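# Three arms carry a rope-slung ring and ball between stands

## Task

Shift the ball off the stand it sits on and onto the second stand, which stands in the gap between the benches where no gripper can reach. The ball rests on a ring lying on the first stand's collar, and a rope joins that ring to a metal block on each arm's bench. The ring must end up lying on the second stand's collar with the ball on it. A tipped or jerked ring lets the ball roll off. The task fails if the ball or the ring ever drops more than slightly below the collar of the lower stand, including while it dangles. Finish by opening all grippers and withdrawing the arms. The result counts only if it stays in place without any robot holding it.

## Robot and tools

Robots: three identical i2rt Big YAM arms, named arm1, arm2 and arm3. Each has six revolute joints, a two-finger gripper and a wrist camera. Each arm stands on its own bench and cannot reach the gap between the benches, so the ring and ball must be carried there by pulling the three ropes. Each rope runs from the ring to a metal block on one arm's bench.

Base positions, in the scene frame (metres), with heading in degrees counter-clockwise from +x:
- arm1: x=+0.16, y=+1.40, z=+0.97, heading -93
- arm2: x=-1.27, y=-0.60, z=+1.04, heading +33
- arm3: x=+1.21, y=-0.70, z=+0.97, heading +152

The full reach is about 1.0 m from the joint1 axis.

Frames: one scene frame is shared by all arms. Its origin is on the floor and +z is up. "hand" means the point midway between the fingertips. Its z axis runs along the fingers, and the fingers open along its y axis. No result line prints the pose of an arm's foot.

Joints: every number is an absolute target, never an offset. Angles are in radians and the gripper value is in metres. The value after ± is the tolerance for counting a motion as done.
- joint1_rad: -2.879 to 2.879 (±0.045). Turns the arm about its base; positive is counter-clockwise seen from above; 0 points along the base heading.
- joint2_rad: 0 to 3.141 (±0.14). Shoulder; at 0 the upper arm lies roughly level, pointing back; increasing values raise it and then swing it forward.
- joint3_rad: 0 to 3.019 (±0.09). Elbow; at 0 it is fully folded; larger values open it.
- joint4_rad: -1.692 to 1.57 (±0.055). Hand pitch; positive tilts the fingers up.
- joint5_rad: -1.57 to 1.57 (±0.03). Sideways hand swing; positive goes to the arm's right.
- joint6_rad: -2.094 to 2.094 (±0.035). Hand roll; positive is clockwise seen from behind the hand.
- gripper_m: 0 to 0.093 (±0.003). The fingertip gap. Each finger pad squeezes with roughly 50 to 62 N at most.

Joints move at different speeds, so the hand can take a wide, curving path between postures.

Tools:
- execute_actions(actions, cameras): "actions" is a list holding either one action or none. An action is an object keyed by "arm1", "arm2" and/or "arm3". Each key holds {"joints": {name: value}}, using the joint names above. Every arm named in the action starts moving at once, and the arms may finish at different moments. One action runs for 15 s at most. Any joint or arm left out may keep driving toward its earlier target. An unknown key or an out-of-range value rejects the whole call, and nothing moves. An empty list only reports state and images. "cameras" picks which images come back: arm1_cam_wrist, arm2_cam_wrist, arm3_cam_wrist, cam_low, cam_top, or "all". Omitting it or passing null means all cameras; [] means none. Example: {"actions":[{"arm2":{"joints":{"joint1_rad":0.3,"gripper_m":0.05}}}],"cameras":["cam_top"]}.
- wait(seconds): from 0 to 10. Sends no command and returns the same report as an empty action.
- zoom_image(camera, region): gives an enlarged view of the latest full image from one camera. region is [x0, y0, x1, y1] in pixels measured from the top-left corner, at most 504×504. Wrist images are 616×616 fisheye; cam_low and cam_top are 896×504.
- read_manual(section): returns only licence text ("licences"). It never moves anything.
- finished_scene(scene): pass the current scene's integer. This closes the scene for good, and the reply says whether the goal was met. A reply without a tool call also ends things.

Result lines:
- "pictures" lists the cameras in the same order as the images.
- joint_positions gives the current joint values.
- joint_status reports how each commanded joint ended:
  - "off_target": the joint stopped short and may still be pushing.
  - "contact_stop" or "time_out": the joint now holds where it stopped. A timed-out joint can keep a target, possibly one clipped to near its position, and keeps pushing toward it. It is listed in on_its_own, and it moves on its own if the way clears.
  - "not_followed": a safety check withheld that arm's targets. This comes with a "joint command not followed" line and often a "cause:" line. The gripper still obeys, and the withheld targets may be retried with later actions.
  - "limit_stop_at_motor_heat": see heat below.
- on_its_own covers whatever the call did not command. In it, "held at" is the target a joint holds, not its actual position.
- MOTOR HOT appears from 85 °C. An OVER-TEMPERATURE FAULT at 100 °C drops that arm until it cools. Afterwards, resend the targets of any joint reported as limit_stop_at_motor_heat.

If one call reports a stop, the later execute_actions, wait and finished_scene calls in the same reply are skipped.

Cautions:
- The arms do not stop on contact; they keep pushing hard. To relieve a push, command the joint to its reported position.
- Targets very close to the current position may produce no motion.
- A joint carrying a load sags slowly.
- Sustained pushing or holding heats the motors.
- The anti-collision check can act too late, and it ignores fingers, gripper housings and wrist cameras. A hard squeeze between two robots fails the run, and a hard collision may too. Objects touching robots do not count.
- Pull the ropes smoothly and together so the ring stays level and the ball stays on it.
- Keep the ring and ball from sagging below the lower collar.
- Never knock anything onto the floor or out of the work area.
- Avoid drops, slips and slams.
- Loose objects may occasionally get a brief push.
- The simulation keeps running while you compose a reply, and the arms hold their last command during that time.

Each tool is called after "Emit:" in YAML: its name, and indented under it one key for each argument.

## Session

Emit:
execute_actions:
  actions: []

Scene clock: 0.00 s.
Motor temperatures (°C, as the motors report them): arm1=[27 28 26 27 27 28] | arm2=[25 27 25 26 28 26] | arm3=[27 27 28 24 26 27]
arm1.joint_positions: joint1_rad=+0.392 joint2_rad=+0.607 joint3_rad=+1.413 joint4_rad=-1.443 joint5_rad=-0.230 joint6_rad=+0.739 gripper_m=+0.095
arm1.joint_status: not commanded
arm1.hand: x=+0.2606 y=+1.2175 z=+1.5002 quat_wxyz=(-0.460, -0.709, -0.534, +0.004) (m; scene frame)
arm2.joint_positions: joint1_rad=-0.018 joint2_rad=+0.560 joint3_rad=+1.442 joint4_rad=-1.472 joint5_rad=-0.003 joint6_rad=-0.047 gripper_m=+0.094
arm2.joint_status: not commanded
arm2.hand: x=-1.1163 y=-0.5069 z=+1.5914 quat_wxyz=(-0.458, +0.262, -0.841, -0.118) (m; scene frame)
arm3.joint_positions: joint1_rad=-0.816 joint2_rad=+0.447 joint3_rad=+1.430 joint4_rad=-1.324 joint5_rad=-0.043 joint6_rad=-0.622 gripper_m=+0.094
arm3.joint_status: not commanded
arm3.hand: x=+1.1603 y=-0.5555 z=+1.5640 quat_wxyz=(-0.465, +0.776, -0.257, -0.341) (m; scene frame)
pictures: arm1_cam_wrist, arm2_cam_wrist, arm3_cam_wrist, cam_low, cam_top
Images, in order (width x height): arm1_cam_wrist 616x616, arm2_cam_wrist 616x616, arm3_cam_wrist 616x616, cam_low 896x504, cam_top 896x504.

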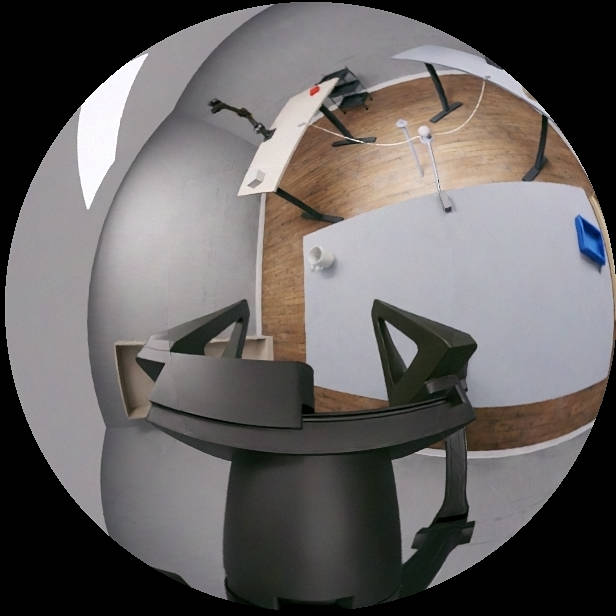

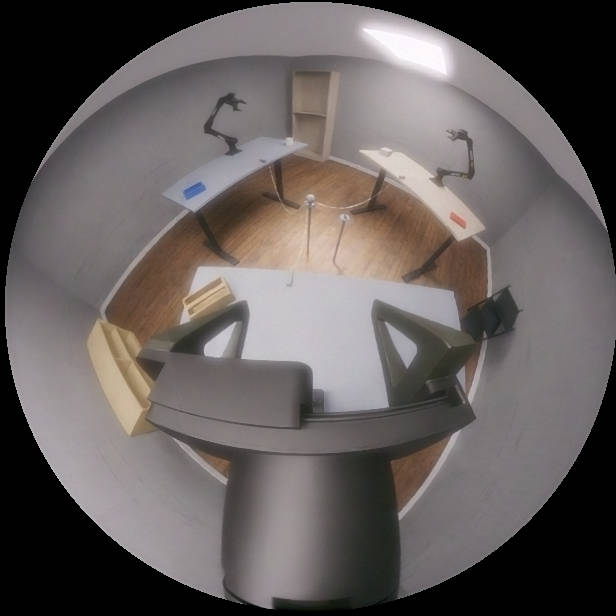

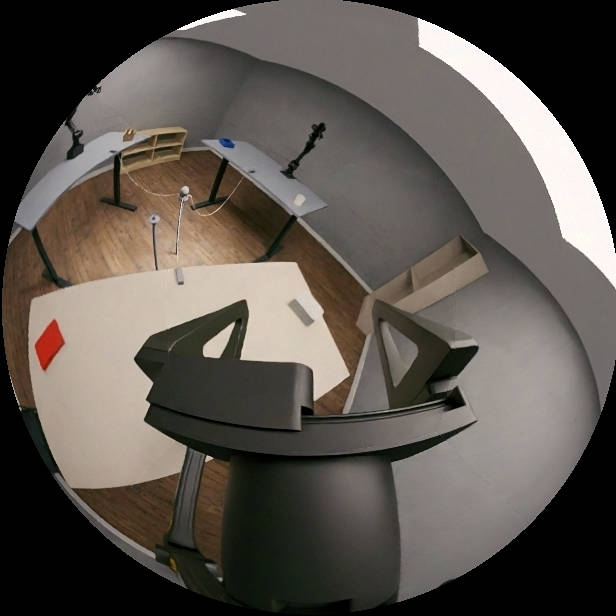

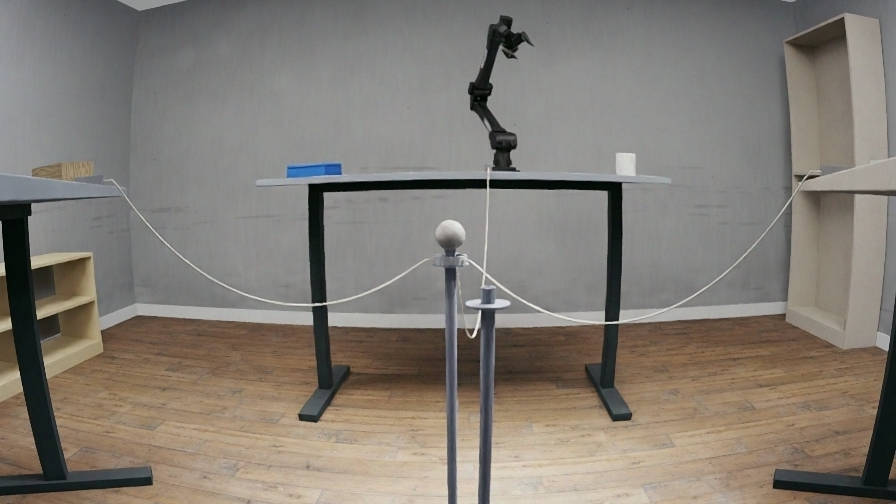

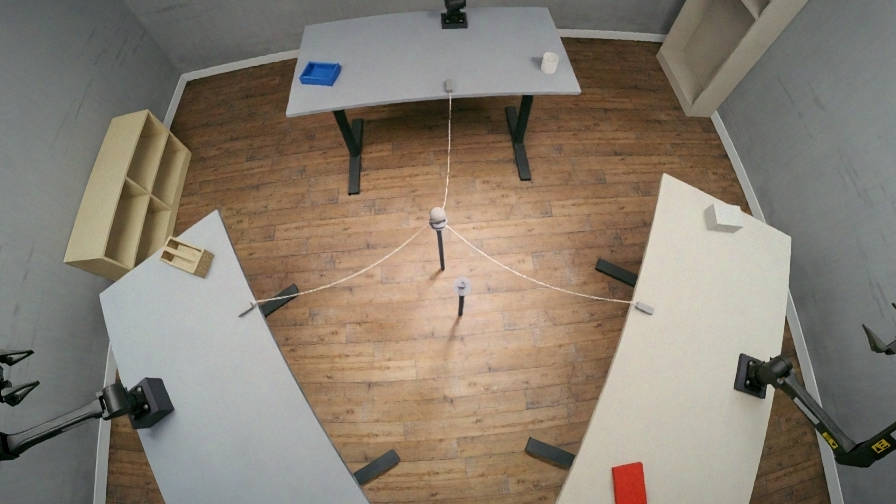

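Emit:
execute_actions:
  actions:
    - {"arm1":{"joints":{"joint1_rad":0,"joint2_rad":1.685,"joint3_rad":1.409,"joint4_rad":-1.295,"joint5_rad":0,"joint6_rad":0}},"arm2":{"joints":{"joint1_rad":0.08,"joint2_rad":1.685,"joint3_rad":1.409,"joint4_rad":-1.295,"joint5_rad":0,"joint6_rad":0}},"arm3":{"joints":{"joint1_rad":-0.1,"joint2_rad":1.685,"joint3_rad":1.409,"joint4_rad":-1.295,"joint5_rad":0,"joint6_rad":0}}}

Scene clock: 4.60 s.
Motor temperatures (°C, as the motors report them): arm1=[27 28 27 27 27 28] | arm2=[25 27 25 27 28 26] | arm3=[27 27 28 24 26 27]
arm1.joint_positions: joint1_rad=+0.007 joint2_rad=+1.690 joint3_rad=+1.403 joint4_rad=-1.298 joint5_rad=-0.002 joint6_rad=+0.010 gripper_m=+0.095
arm1.joint_status: all done
arm1.hand: x=+0.1384 y=+0.9045 z=+1.1075 quat_wxyz=(+0.003, -0.724, -0.690, -0.010) (m; scene frame)
arm2.joint_positions: joint1_rad=+0.077 joint2_rad=+1.687 joint3_rad=+1.410 joint4_rad=-1.302 joint5_rad=-0.002 joint6_rad=-0.017 gripper_m=+0.094
arm2.joint_status: all done
arm2.hand: x=-0.8734 y=-0.3032 z=+1.1939 quat_wxyz=(+0.002, +0.327, -0.945, +0.002) (m; scene frame)
arm3.joint_positions: joint1_rad=-0.093 joint2_rad=+1.678 joint3_rad=+1.401 joint4_rad=-1.300 joint5_rad=+0.000 joint6_rad=-0.017 gripper_m=+0.094
arm3.joint_status: all done
arm3.hand: x=+0.7978 y=-0.4294 z=+1.1184 quat_wxyz=(-0.002, +0.961, -0.276, +0.008) (m; scene frame)
pictures: arm1_cam_wrist, arm2_cam_wrist, arm3_cam_wrist, cam_low, cam_top
Images, in order (width x height): arm1_cam_wrist 616x616, arm2_cam_wrist 616x616, arm3_cam_wrist 616x616, cam_low 896x504, cam_top 896x504.

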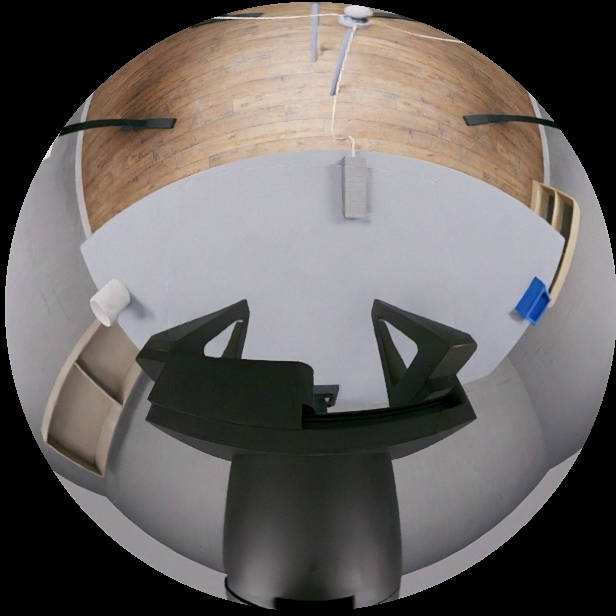

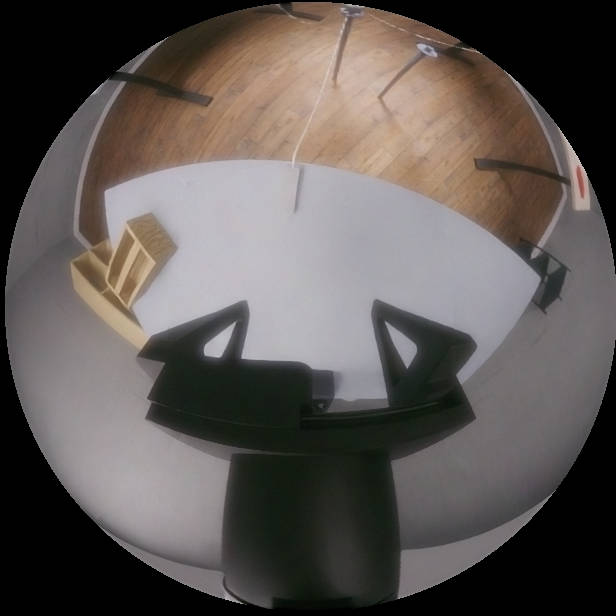

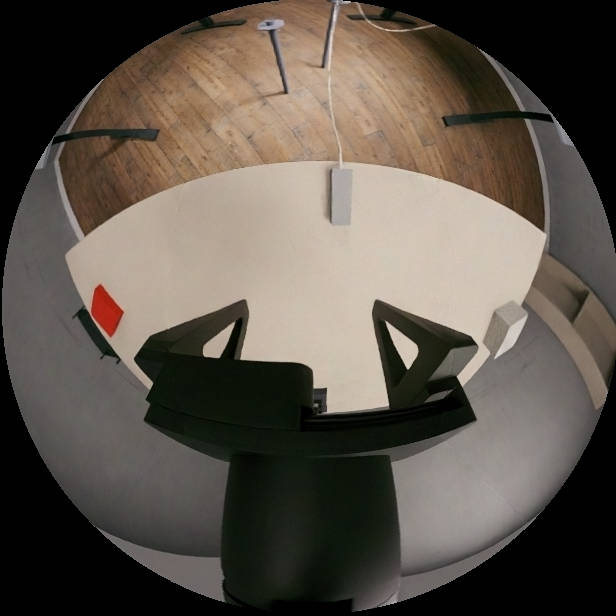

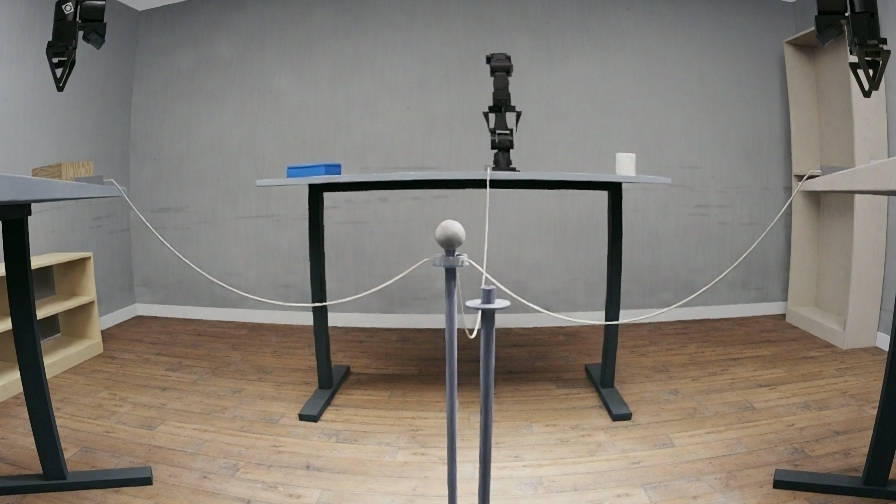

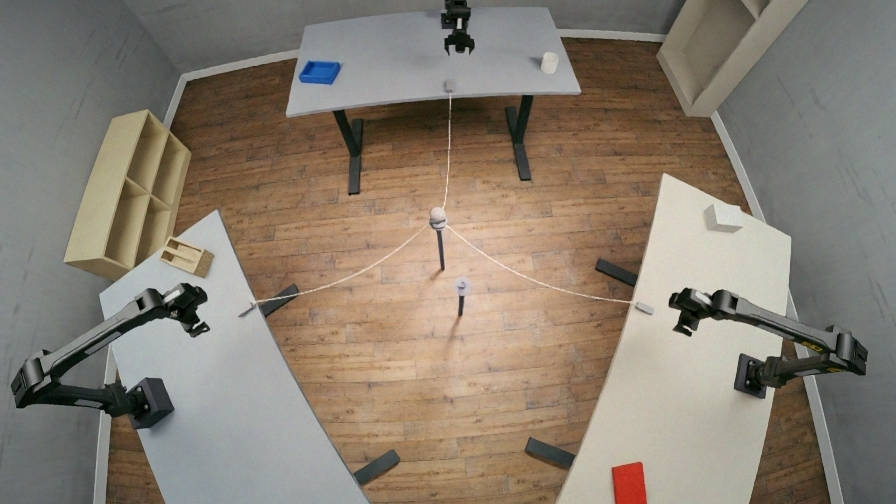

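Emit:
execute_actions:
  actions:
    - {"arm1":{"joints":{"joint1_rad":-0.085,"joint2_rad":1.97,"joint3_rad":1.545,"joint4_rad":-1.146,"joint6_rad":-0.08}},"arm2":{"joints":{"joint1_rad":0.11,"joint2_rad":2.031,"joint3_rad":1.497,"joint4_rad":-1.037,"joint6_rad":0.1}},"arm3":{"joints":{"joint1_rad":-0.155,"joint2_rad":1.97,"joint3_rad":1.545,"joint4_rad":-1.146}}}

Scene clock: 8.23 s.
Motor temperatures (°C, as the motors report them): arm1=[27 28 28 27 27 28] | arm2=[25 28 26 27 28 26] | arm3=[27 28 29 24 26 27]
arm1.joint_positions: joint1_rad=-0.089 joint2_rad=+1.976 joint3_rad=+1.521 joint4_rad=-1.149 joint5_rad=-0.002 joint6_rad=-0.070 gripper_m=+0.095
arm1.joint_status: all done
arm1.hand: x=+0.0820 y=+0.8386 z=+1.0001 quat_wxyz=(+0.009, -0.729, -0.684, -0.018) (m; scene frame)
arm2.joint_positions: joint1_rad=+0.109 joint2_rad=+2.026 joint3_rad=+1.472 joint4_rad=-1.051 joint5_rad=-0.002 joint6_rad=+0.083 gripper_m=+0.094
arm2.joint_status: all done
arm2.hand: x=-0.8303 y=-0.2481 z=+1.0397 quat_wxyz=(+0.013, +0.295, -0.956, +0.007) (m; scene frame)
arm3.joint_positions: joint1_rad=-0.161 joint2_rad=+1.971 joint3_rad=+1.530 joint4_rad=-1.154 joint5_rad=+0.000 joint6_rad=-0.015 gripper_m=+0.094
arm3.joint_status: all done
arm3.hand: x=+0.7577 y=-0.3562 z=+1.0128 quat_wxyz=(+0.001, +0.951, -0.309, +0.016) (m; scene frame)
pictures: arm1_cam_wrist, arm2_cam_wrist, arm3_cam_wrist, cam_low, cam_top
Images, in order (width x height): arm1_cam_wrist 616x616, arm2_cam_wrist 616x616, arm3_cam_wrist 616x616, cam_low 896x504, cam_top 896x504.

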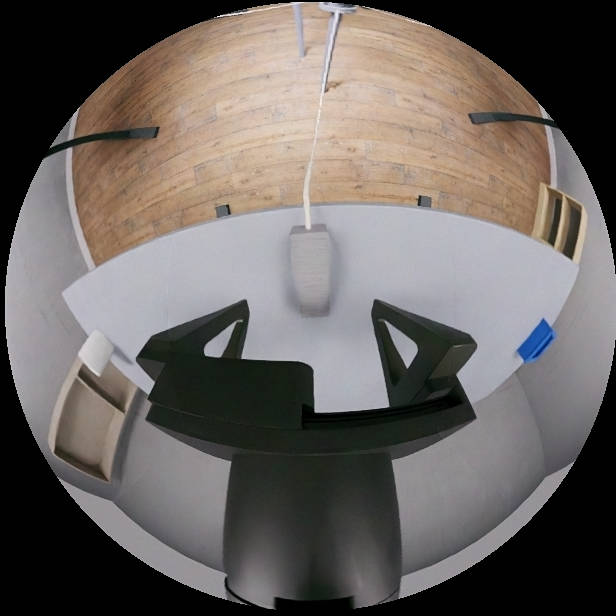

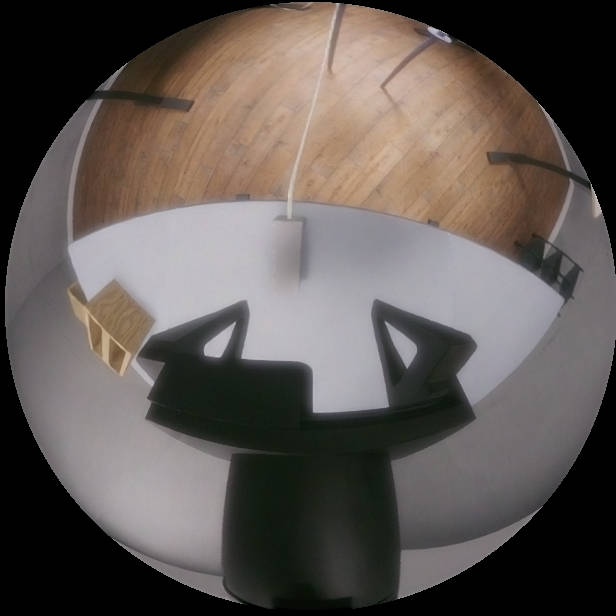

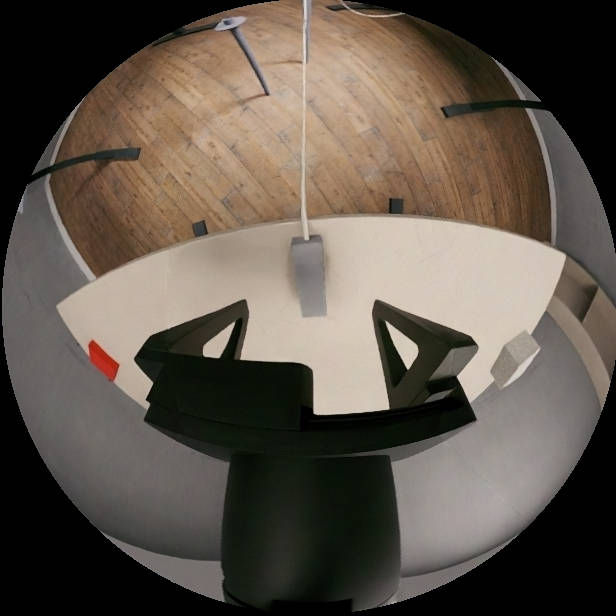

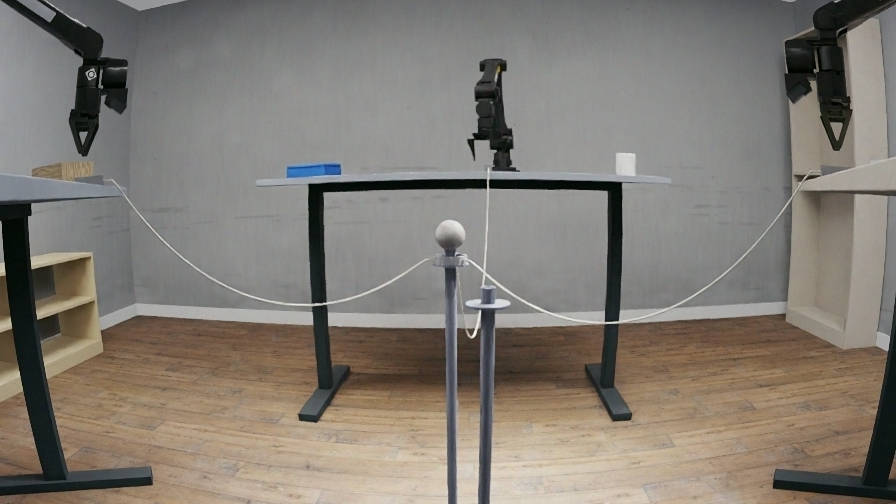

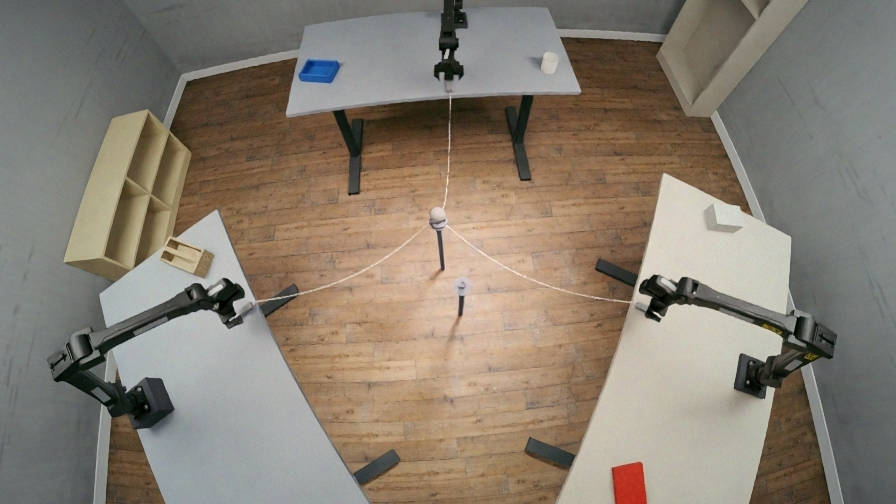

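Emit:
execute_actions:
  actions:
    - {"arm1":{"joints":{"joint2_rad":2.03,"joint4_rad":-1.05}},"arm2":{"joints":{"joint1_rad":0.142,"joint2_rad":2.15,"joint4_rad":-0.9,"joint6_rad":0.13}},"arm3":{"joints":{"joint2_rad":2.045,"joint4_rad":-1.06,"joint6_rad":-0.08}}}
  cameras: ["arm1_cam_wrist","arm2_cam_wrist","arm3_cam_wrist","cam_low"]

Scene clock: 10.83 s.
Motor temperatures (°C, as the motors report them): arm1=[27 29 29 27 27 28] | arm2=[25 28 26 27 28 26] | arm3=[27 28 30 24 26 27]
arm1.joint_positions: joint1_rad=-0.089 joint2_rad=+2.014 joint3_rad=+1.521 joint4_rad=-1.059 joint5_rad=-0.002 joint6_rad=-0.070 gripper_m=+0.095
arm1.joint_status: all done
arm1.hand: x=+0.0798 y=+0.8207 z=+0.9789 quat_wxyz=(-0.008, -0.729, -0.684, +0.002) (m; scene frame)
arm2.joint_positions: joint1_rad=+0.143 joint2_rad=+2.152 joint3_rad=+1.472 joint4_rad=-0.915 joint5_rad=-0.001 joint6_rad=+0.113 gripper_m=+0.094
arm2.joint_status: all done
arm2.hand: x=-0.8330 y=-0.2259 z=+0.9693 quat_wxyz=(+0.008, +0.296, -0.955, +0.006) (m; scene frame)
arm3.joint_positions: joint1_rad=-0.161 joint2_rad=+2.025 joint3_rad=+1.530 joint4_rad=-1.073 joint5_rad=+0.000 joint6_rad=-0.064 gripper_m=+0.094
arm3.joint_status: all done
arm3.hand: x=+0.7465 y=-0.3475 z=+0.9825 quat_wxyz=(-0.004, +0.958, -0.286, +0.004) (m; scene frame)
pictures: arm1_cam_wrist, arm2_cam_wrist, arm3_cam_wrist, cam_low
Images, in order (width x height): arm1_cam_wrist 616x616, arm2_cam_wrist 616x616, arm3_cam_wrist 616x616, cam_low 896x504.

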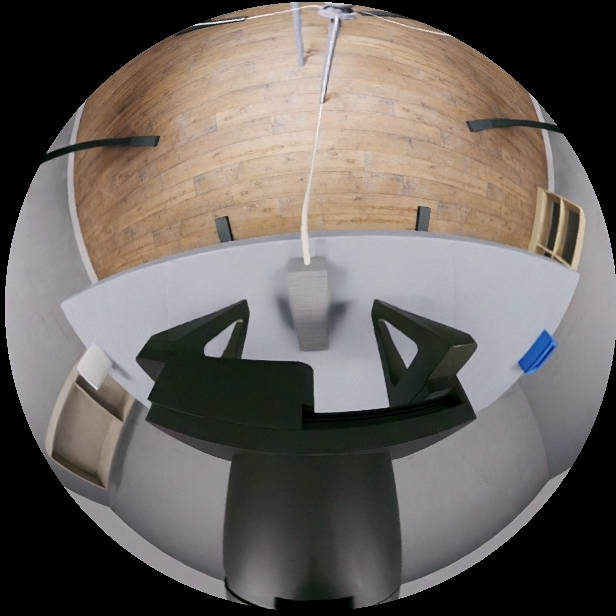

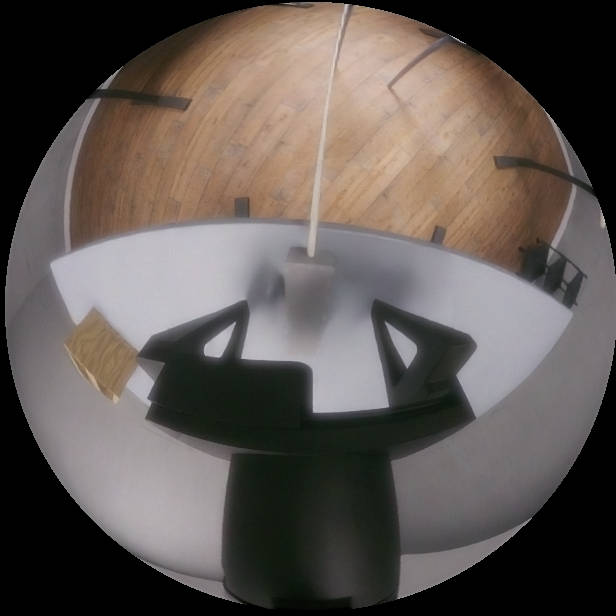

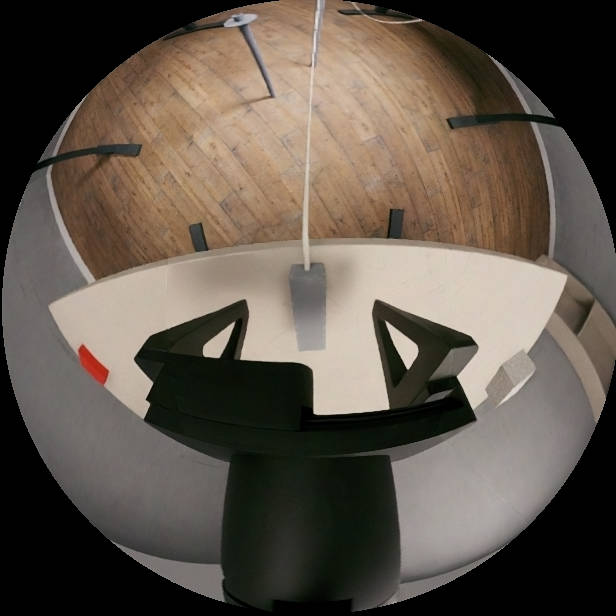

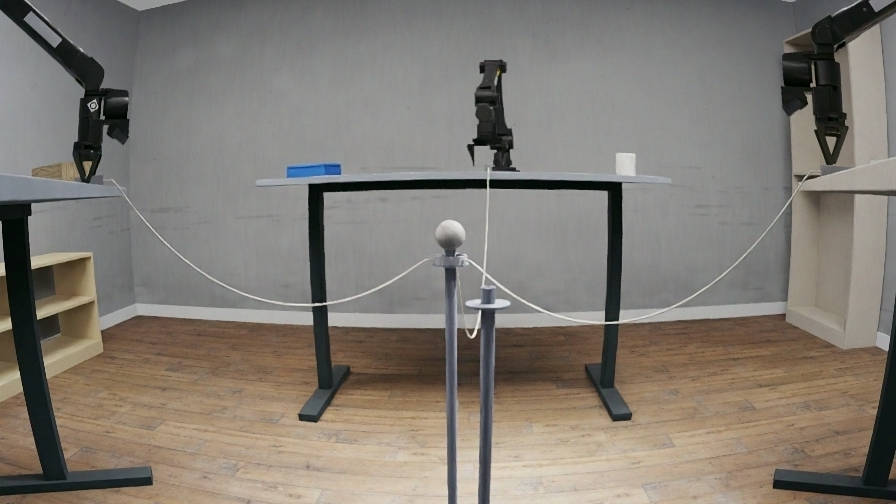

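Arms 1 and 3 need to go a bit lower.

Emit:
execute_actions:
  actions:
    - {"arm1":{"joints":{"joint2_rad":2.065}},"arm2":{"joints":{"gripper_m":0}},"arm3":{"joints":{"joint2_rad":2.08}}}
  cameras: ["cam_low"]

Emit:
execute_actions:
  actions:
    - {"arm1":{"joints":{"gripper_m":0}},"arm3":{"joints":{"gripper_m":0}}}
  cameras: ["arm1_cam_wrist","arm2_cam_wrist","arm3_cam_wrist","cam_low"]

Scene clock: 14.03 s.
Motor temperatures (°C, as the motors report them): arm1=[27 29 29 27 27 28] | arm2=[25 28 27 27 28 26] | arm3=[27 28 30 24 26 27]
arm1.joint_positions: joint1_rad=-0.089 joint2_rad=+2.047 joint3_rad=+1.521 joint4_rad=-1.057 joint5_rad=-0.001 joint6_rad=-0.071 gripper_m=+0.095
arm1.joint_status: all done
arm1.hand: x=+0.0803 y=+0.8244 z=+0.9602 quat_wxyz=(+0.002, -0.729, -0.685, -0.010) (m; scene frame)
arm2.joint_positions: joint1_rad=+0.143 joint2_rad=+2.152 joint3_rad=+1.472 joint4_rad=-0.914 joint5_rad=+0.000 joint6_rad=+0.115 gripper_m=+0.024
arm2.joint_status: gripper_m off_target (ended at +0.024, target +0.000)
arm2.hand: x=-0.8328 y=-0.2259 z=+0.9693 quat_wxyz=(+0.008, +0.296, -0.955, +0.006) (m; scene frame)
arm3.joint_positions: joint1_rad=-0.161 joint2_rad=+2.053 joint3_rad=+1.530 joint4_rad=-1.073 joint5_rad=+0.000 joint6_rad=-0.064 gripper_m=+0.094
arm3.joint_status: all done
arm3.hand: x=+0.7495 y=-0.3495 z=+0.9671 quat_wxyz=(+0.001, +0.958, -0.286, +0.017) (m; scene frame)
pictures: cam_low
Images, in order (width x height): cam_low 896x504.

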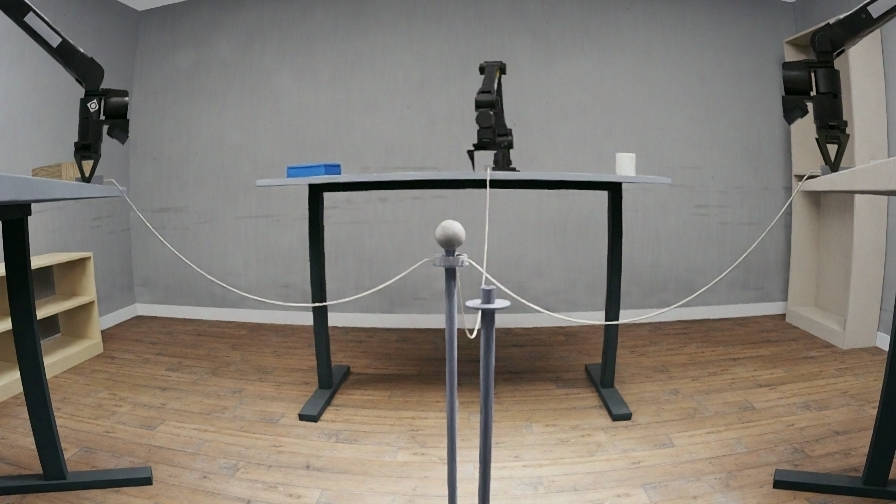

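Scene clock: 14.77 s.
Motor temperatures (°C, as the motors report them): arm1=[27 29 29 27 27 28] | arm2=[25 28 27 27 28 26] | arm3=[27 28 30 24 26 27]
arm1.joint_positions: joint1_rad=-0.089 joint2_rad=+2.047 joint3_rad=+1.521 joint4_rad=-1.057 joint5_rad=+0.000 joint6_rad=-0.072 gripper_m=+0.025
arm1.joint_status: gripper_m off_target (ended at +0.025, target +0.000)
arm1.hand: x=+0.0802 y=+0.8245 z=+0.9602 quat_wxyz=(+0.003, -0.729, -0.685, -0.010) (m; scene frame)
arm2.joint_positions: joint1_rad=+0.143 joint2_rad=+2.152 joint3_rad=+1.472 joint4_rad=-0.914 joint5_rad=+0.000 joint6_rad=+0.115 gripper_m=+0.024
arm2.joint_status: not commanded
arm2.hand: x=-0.8328 y=-0.2259 z=+0.9693 quat_wxyz=(+0.008, +0.296, -0.955, +0.006) (m; scene frame)
arm3.joint_positions: joint1_rad=-0.161 joint2_rad=+2.053 joint3_rad=+1.530 joint4_rad=-1.072 joint5_rad=+0.000 joint6_rad=-0.065 gripper_m=+0.024
arm3.joint_status: gripper_m off_target (ended at +0.024, target +0.000)
arm3.hand: x=+0.7493 y=-0.3494 z=+0.9671 quat_wxyz=(+0.001, +0.958, -0.286, +0.016) (m; scene frame)
pictures: arm1_cam_wrist, arm2_cam_wrist, arm3_cam_wrist, cam_low
Images, in order (width x height): arm1_cam_wrist 616x616, arm2_cam_wrist 616x616, arm3_cam_wrist 616x616, cam_low 896x504.

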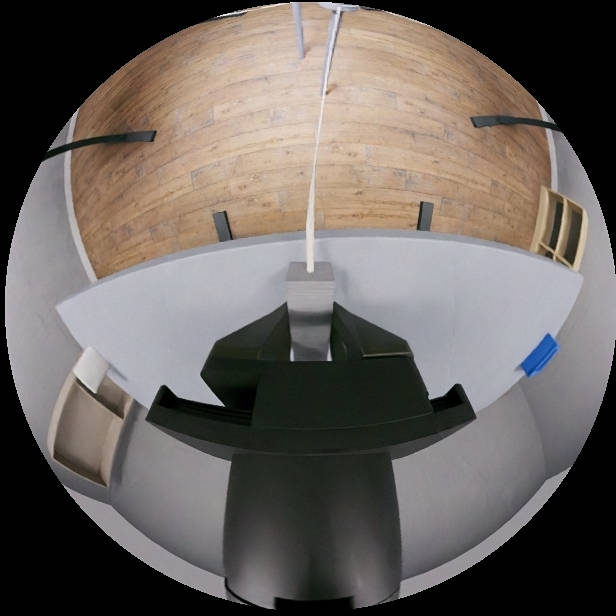

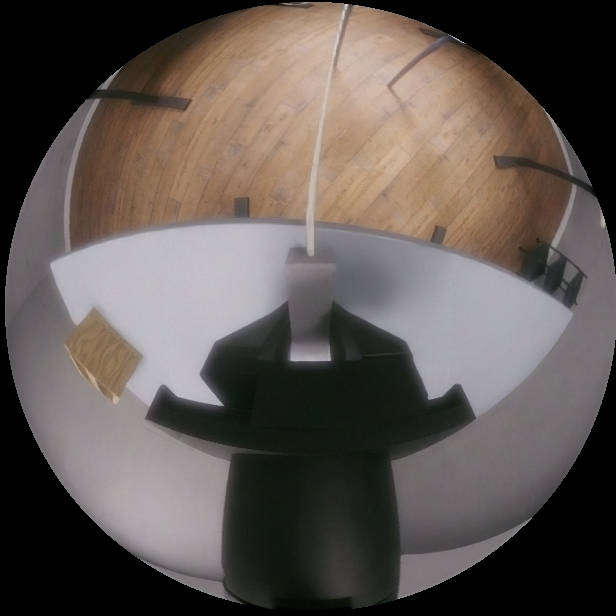

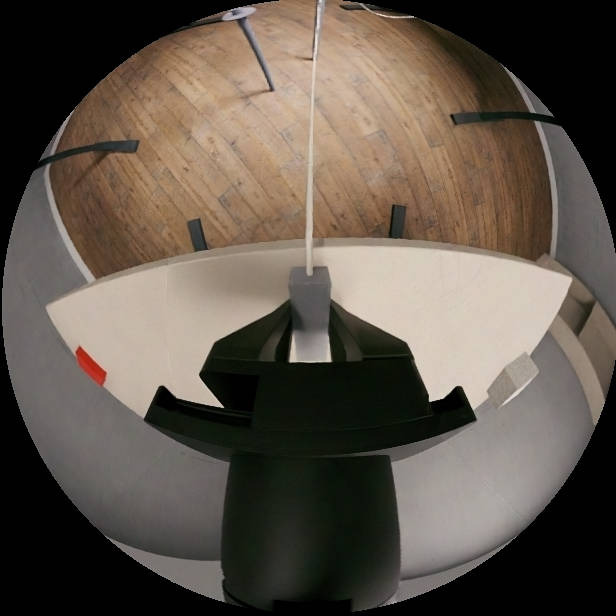

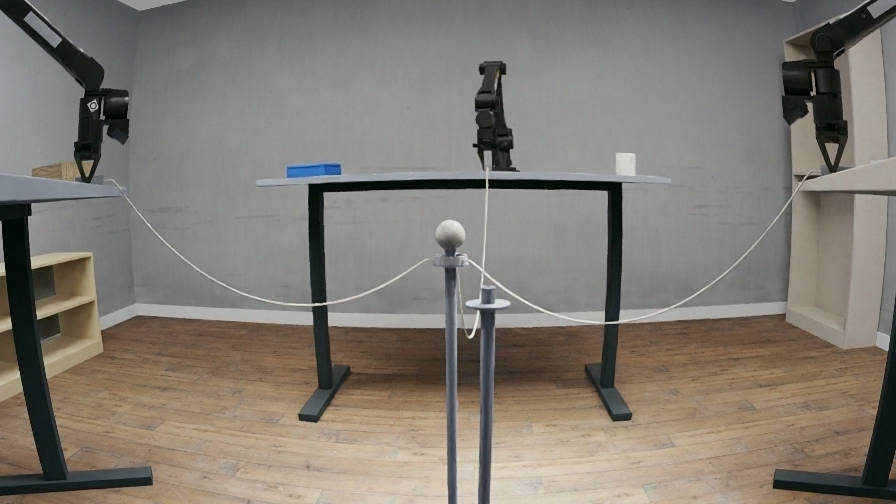

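Emit:
execute_actions:
  actions:
    - {"arm1":{"joints":{"joint2_rad":1.289,"joint3_rad":1.15,"joint4_rad":-1.42}},"arm2":{"joints":{"joint2_rad":1.842,"joint3_rad":1.62,"joint4_rad":-1.329}},"arm3":{"joints":{"joint2_rad":1.869,"joint3_rad":1.84,"joint4_rad":-1.526}}}

Scene clock: 18.90 s.
Motor temperatures (°C, as the motors report them): arm1=[27 29 29 27 27 28] | arm2=[25 29 27 27 28 26] | arm3=[27 28 31 24 26 27]
arm1.joint_positions: joint1_rad=-0.089 joint2_rad=+1.283 joint3_rad=+1.152 joint4_rad=-1.415 joint5_rad=+0.000 joint6_rad=-0.072 gripper_m=+0.025
arm1.joint_status: all done
arm1.hand: x=+0.1073 y=+1.0399 z=+1.1808 quat_wxyz=(-0.010, -0.729, -0.685, +0.005) (m; scene frame)
arm2.joint_positions: joint1_rad=+0.143 joint2_rad=+1.848 joint3_rad=+1.601 joint4_rad=-1.316 joint5_rad=+0.000 joint6_rad=+0.115 gripper_m=+0.024
arm2.joint_status: all done
arm2.hand: x=-0.8451 y=-0.2354 z=+1.1825 quat_wxyz=(-0.006, +0.296, -0.955, +0.000) (m; scene frame)
arm3.joint_positions: joint1_rad=-0.161 joint2_rad=+1.868 joint3_rad=+1.831 joint4_rad=-1.513 joint5_rad=+0.000 joint6_rad=-0.065 gripper_m=+0.024
arm3.joint_status: all done
arm3.hand: x=+0.7455 y=-0.3490 z=+1.1812 quat_wxyz=(-0.007, +0.958, -0.285, -0.004) (m; scene frame)
pictures: arm1_cam_wrist, arm2_cam_wrist, arm3_cam_wrist, cam_low, cam_top
Images, in order (width x height): arm1_cam_wrist 616x616, arm2_cam_wrist 616x616, arm3_cam_wrist 616x616, cam_low 896x504, cam_top 896x504.

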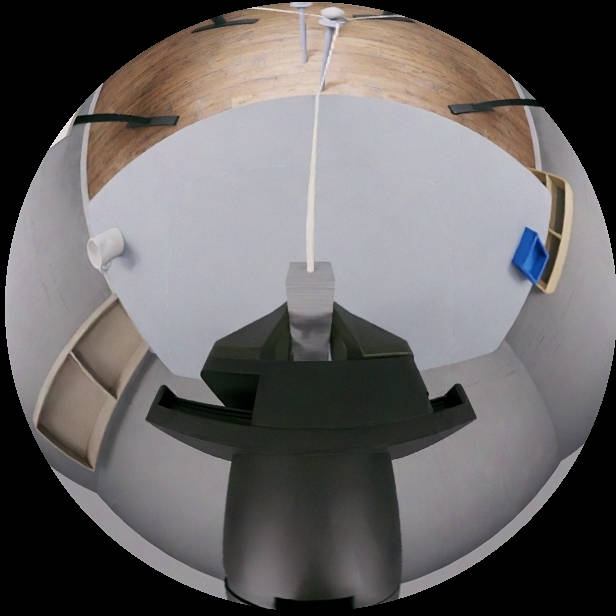

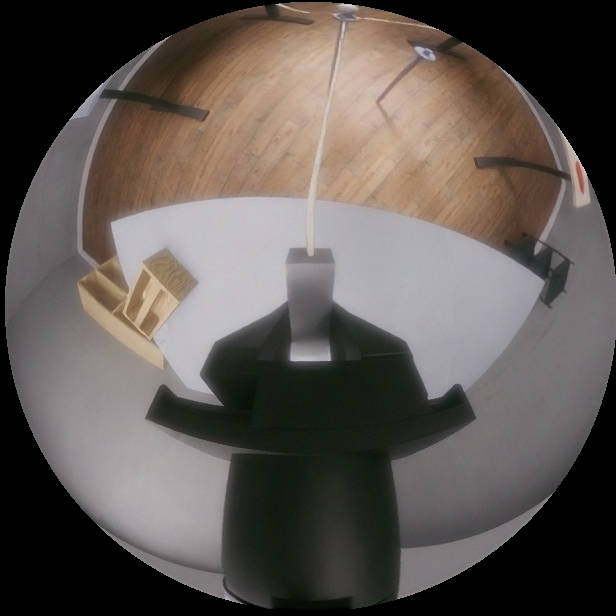

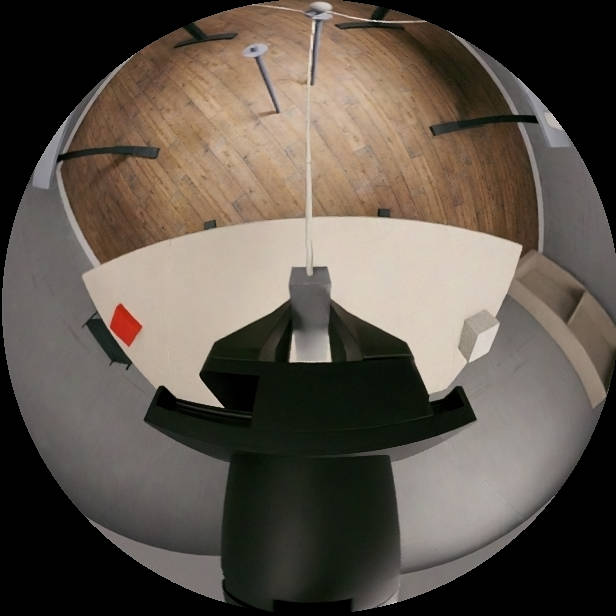

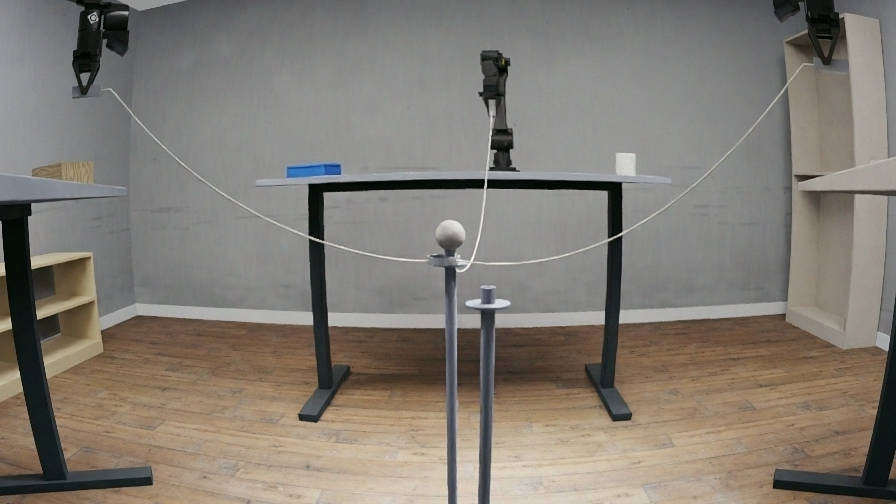

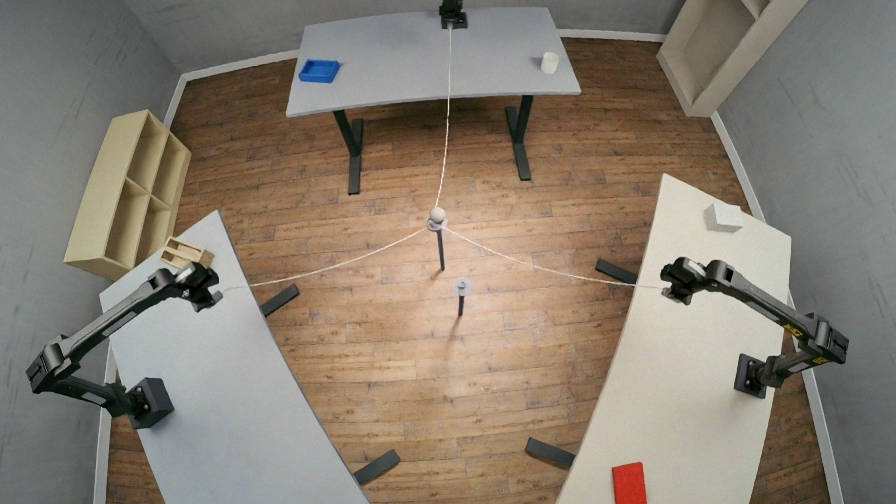

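Emit:
execute_actions:
  actions:
    - {"arm1":{"joints":{"joint2_rad":1.18,"joint4_rad":-1.54}},"arm2":{"joints":{"joint2_rad":1.78}},"arm3":{"joints":{"joint2_rad":1.8,"joint4_rad":-1.6}}}
  cameras: ["cam_low","cam_top","arm3_cam_wrist"]

Scene clock: 21.33 s.
Motor temperatures (°C, as the motors report them): arm1=[27 29 29 27 27 28] | arm2=[25 29 28 26 28 26] | arm3=[27 29 31 24 26 27]
arm1.joint_positions: joint1_rad=-0.089 joint2_rad=+1.172 joint3_rad=+1.149 joint4_rad=-1.534 joint5_rad=+0.000 joint6_rad=-0.072 gripper_m=+0.025
arm1.joint_status: all done
arm1.hand: x=+0.1126 y=+1.0814 z=+1.2147 quat_wxyz=(-0.006, -0.729, -0.685, +0.000) (m; scene frame)
arm2.joint_positions: joint1_rad=+0.143 joint2_rad=+1.779 joint3_rad=+1.601 joint4_rad=-1.316 joint5_rad=+0.000 joint6_rad=+0.115 gripper_m=+0.024
arm2.joint_status: all done
arm2.hand: x=-0.8467 y=-0.2365 z=+1.2196 quat_wxyz=(-0.038, +0.295, -0.955, -0.014) (m; scene frame)
arm3.joint_positions: joint1_rad=-0.161 joint2_rad=+1.797 joint3_rad=+1.831 joint4_rad=-1.586 joint5_rad=+0.000 joint6_rad=-0.065 gripper_m=+0.024
arm3.joint_status: all done
arm3.hand: x=+0.7652 y=-0.3642 z=+1.2203 quat_wxyz=(-0.006, +0.958, -0.285, -0.003) (m; scene frame)
pictures: arm3_cam_wrist, cam_low, cam_top
Images, in order (width x height): arm3_cam_wrist 616x616, cam_low 896x504, cam_top 896x504.

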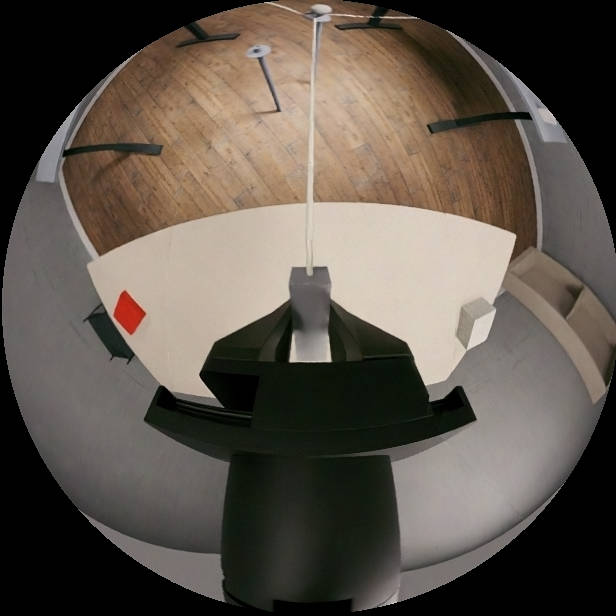

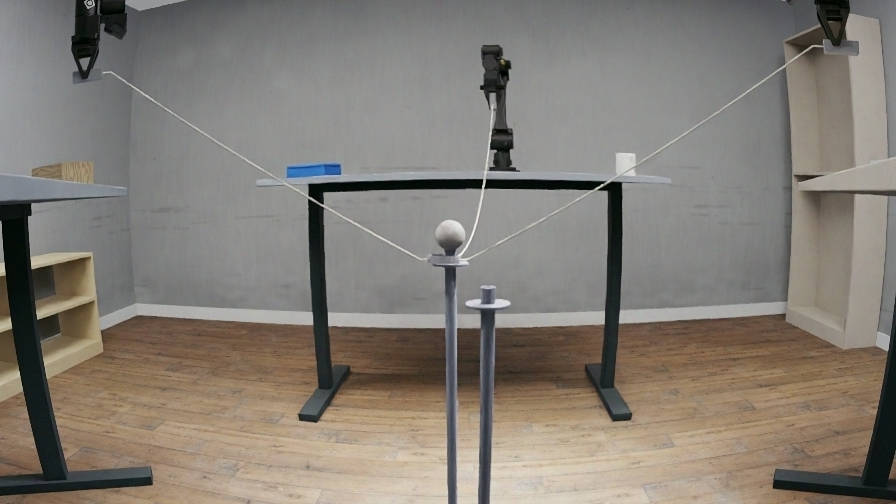

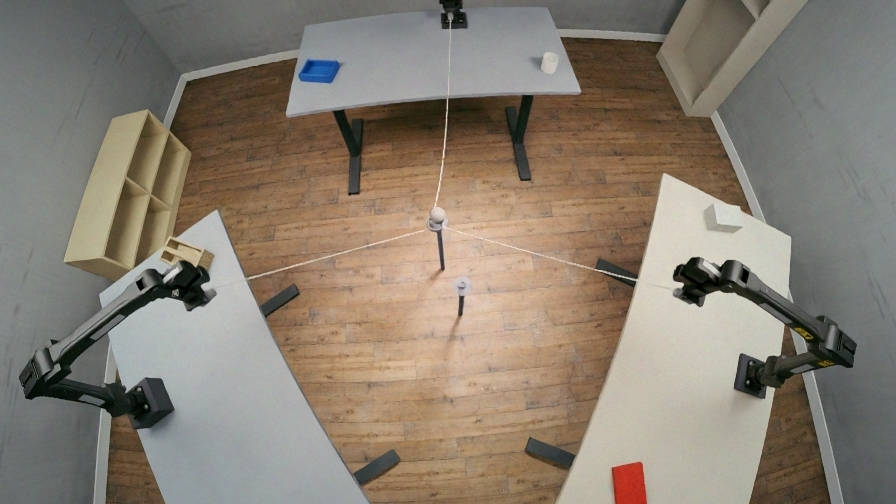

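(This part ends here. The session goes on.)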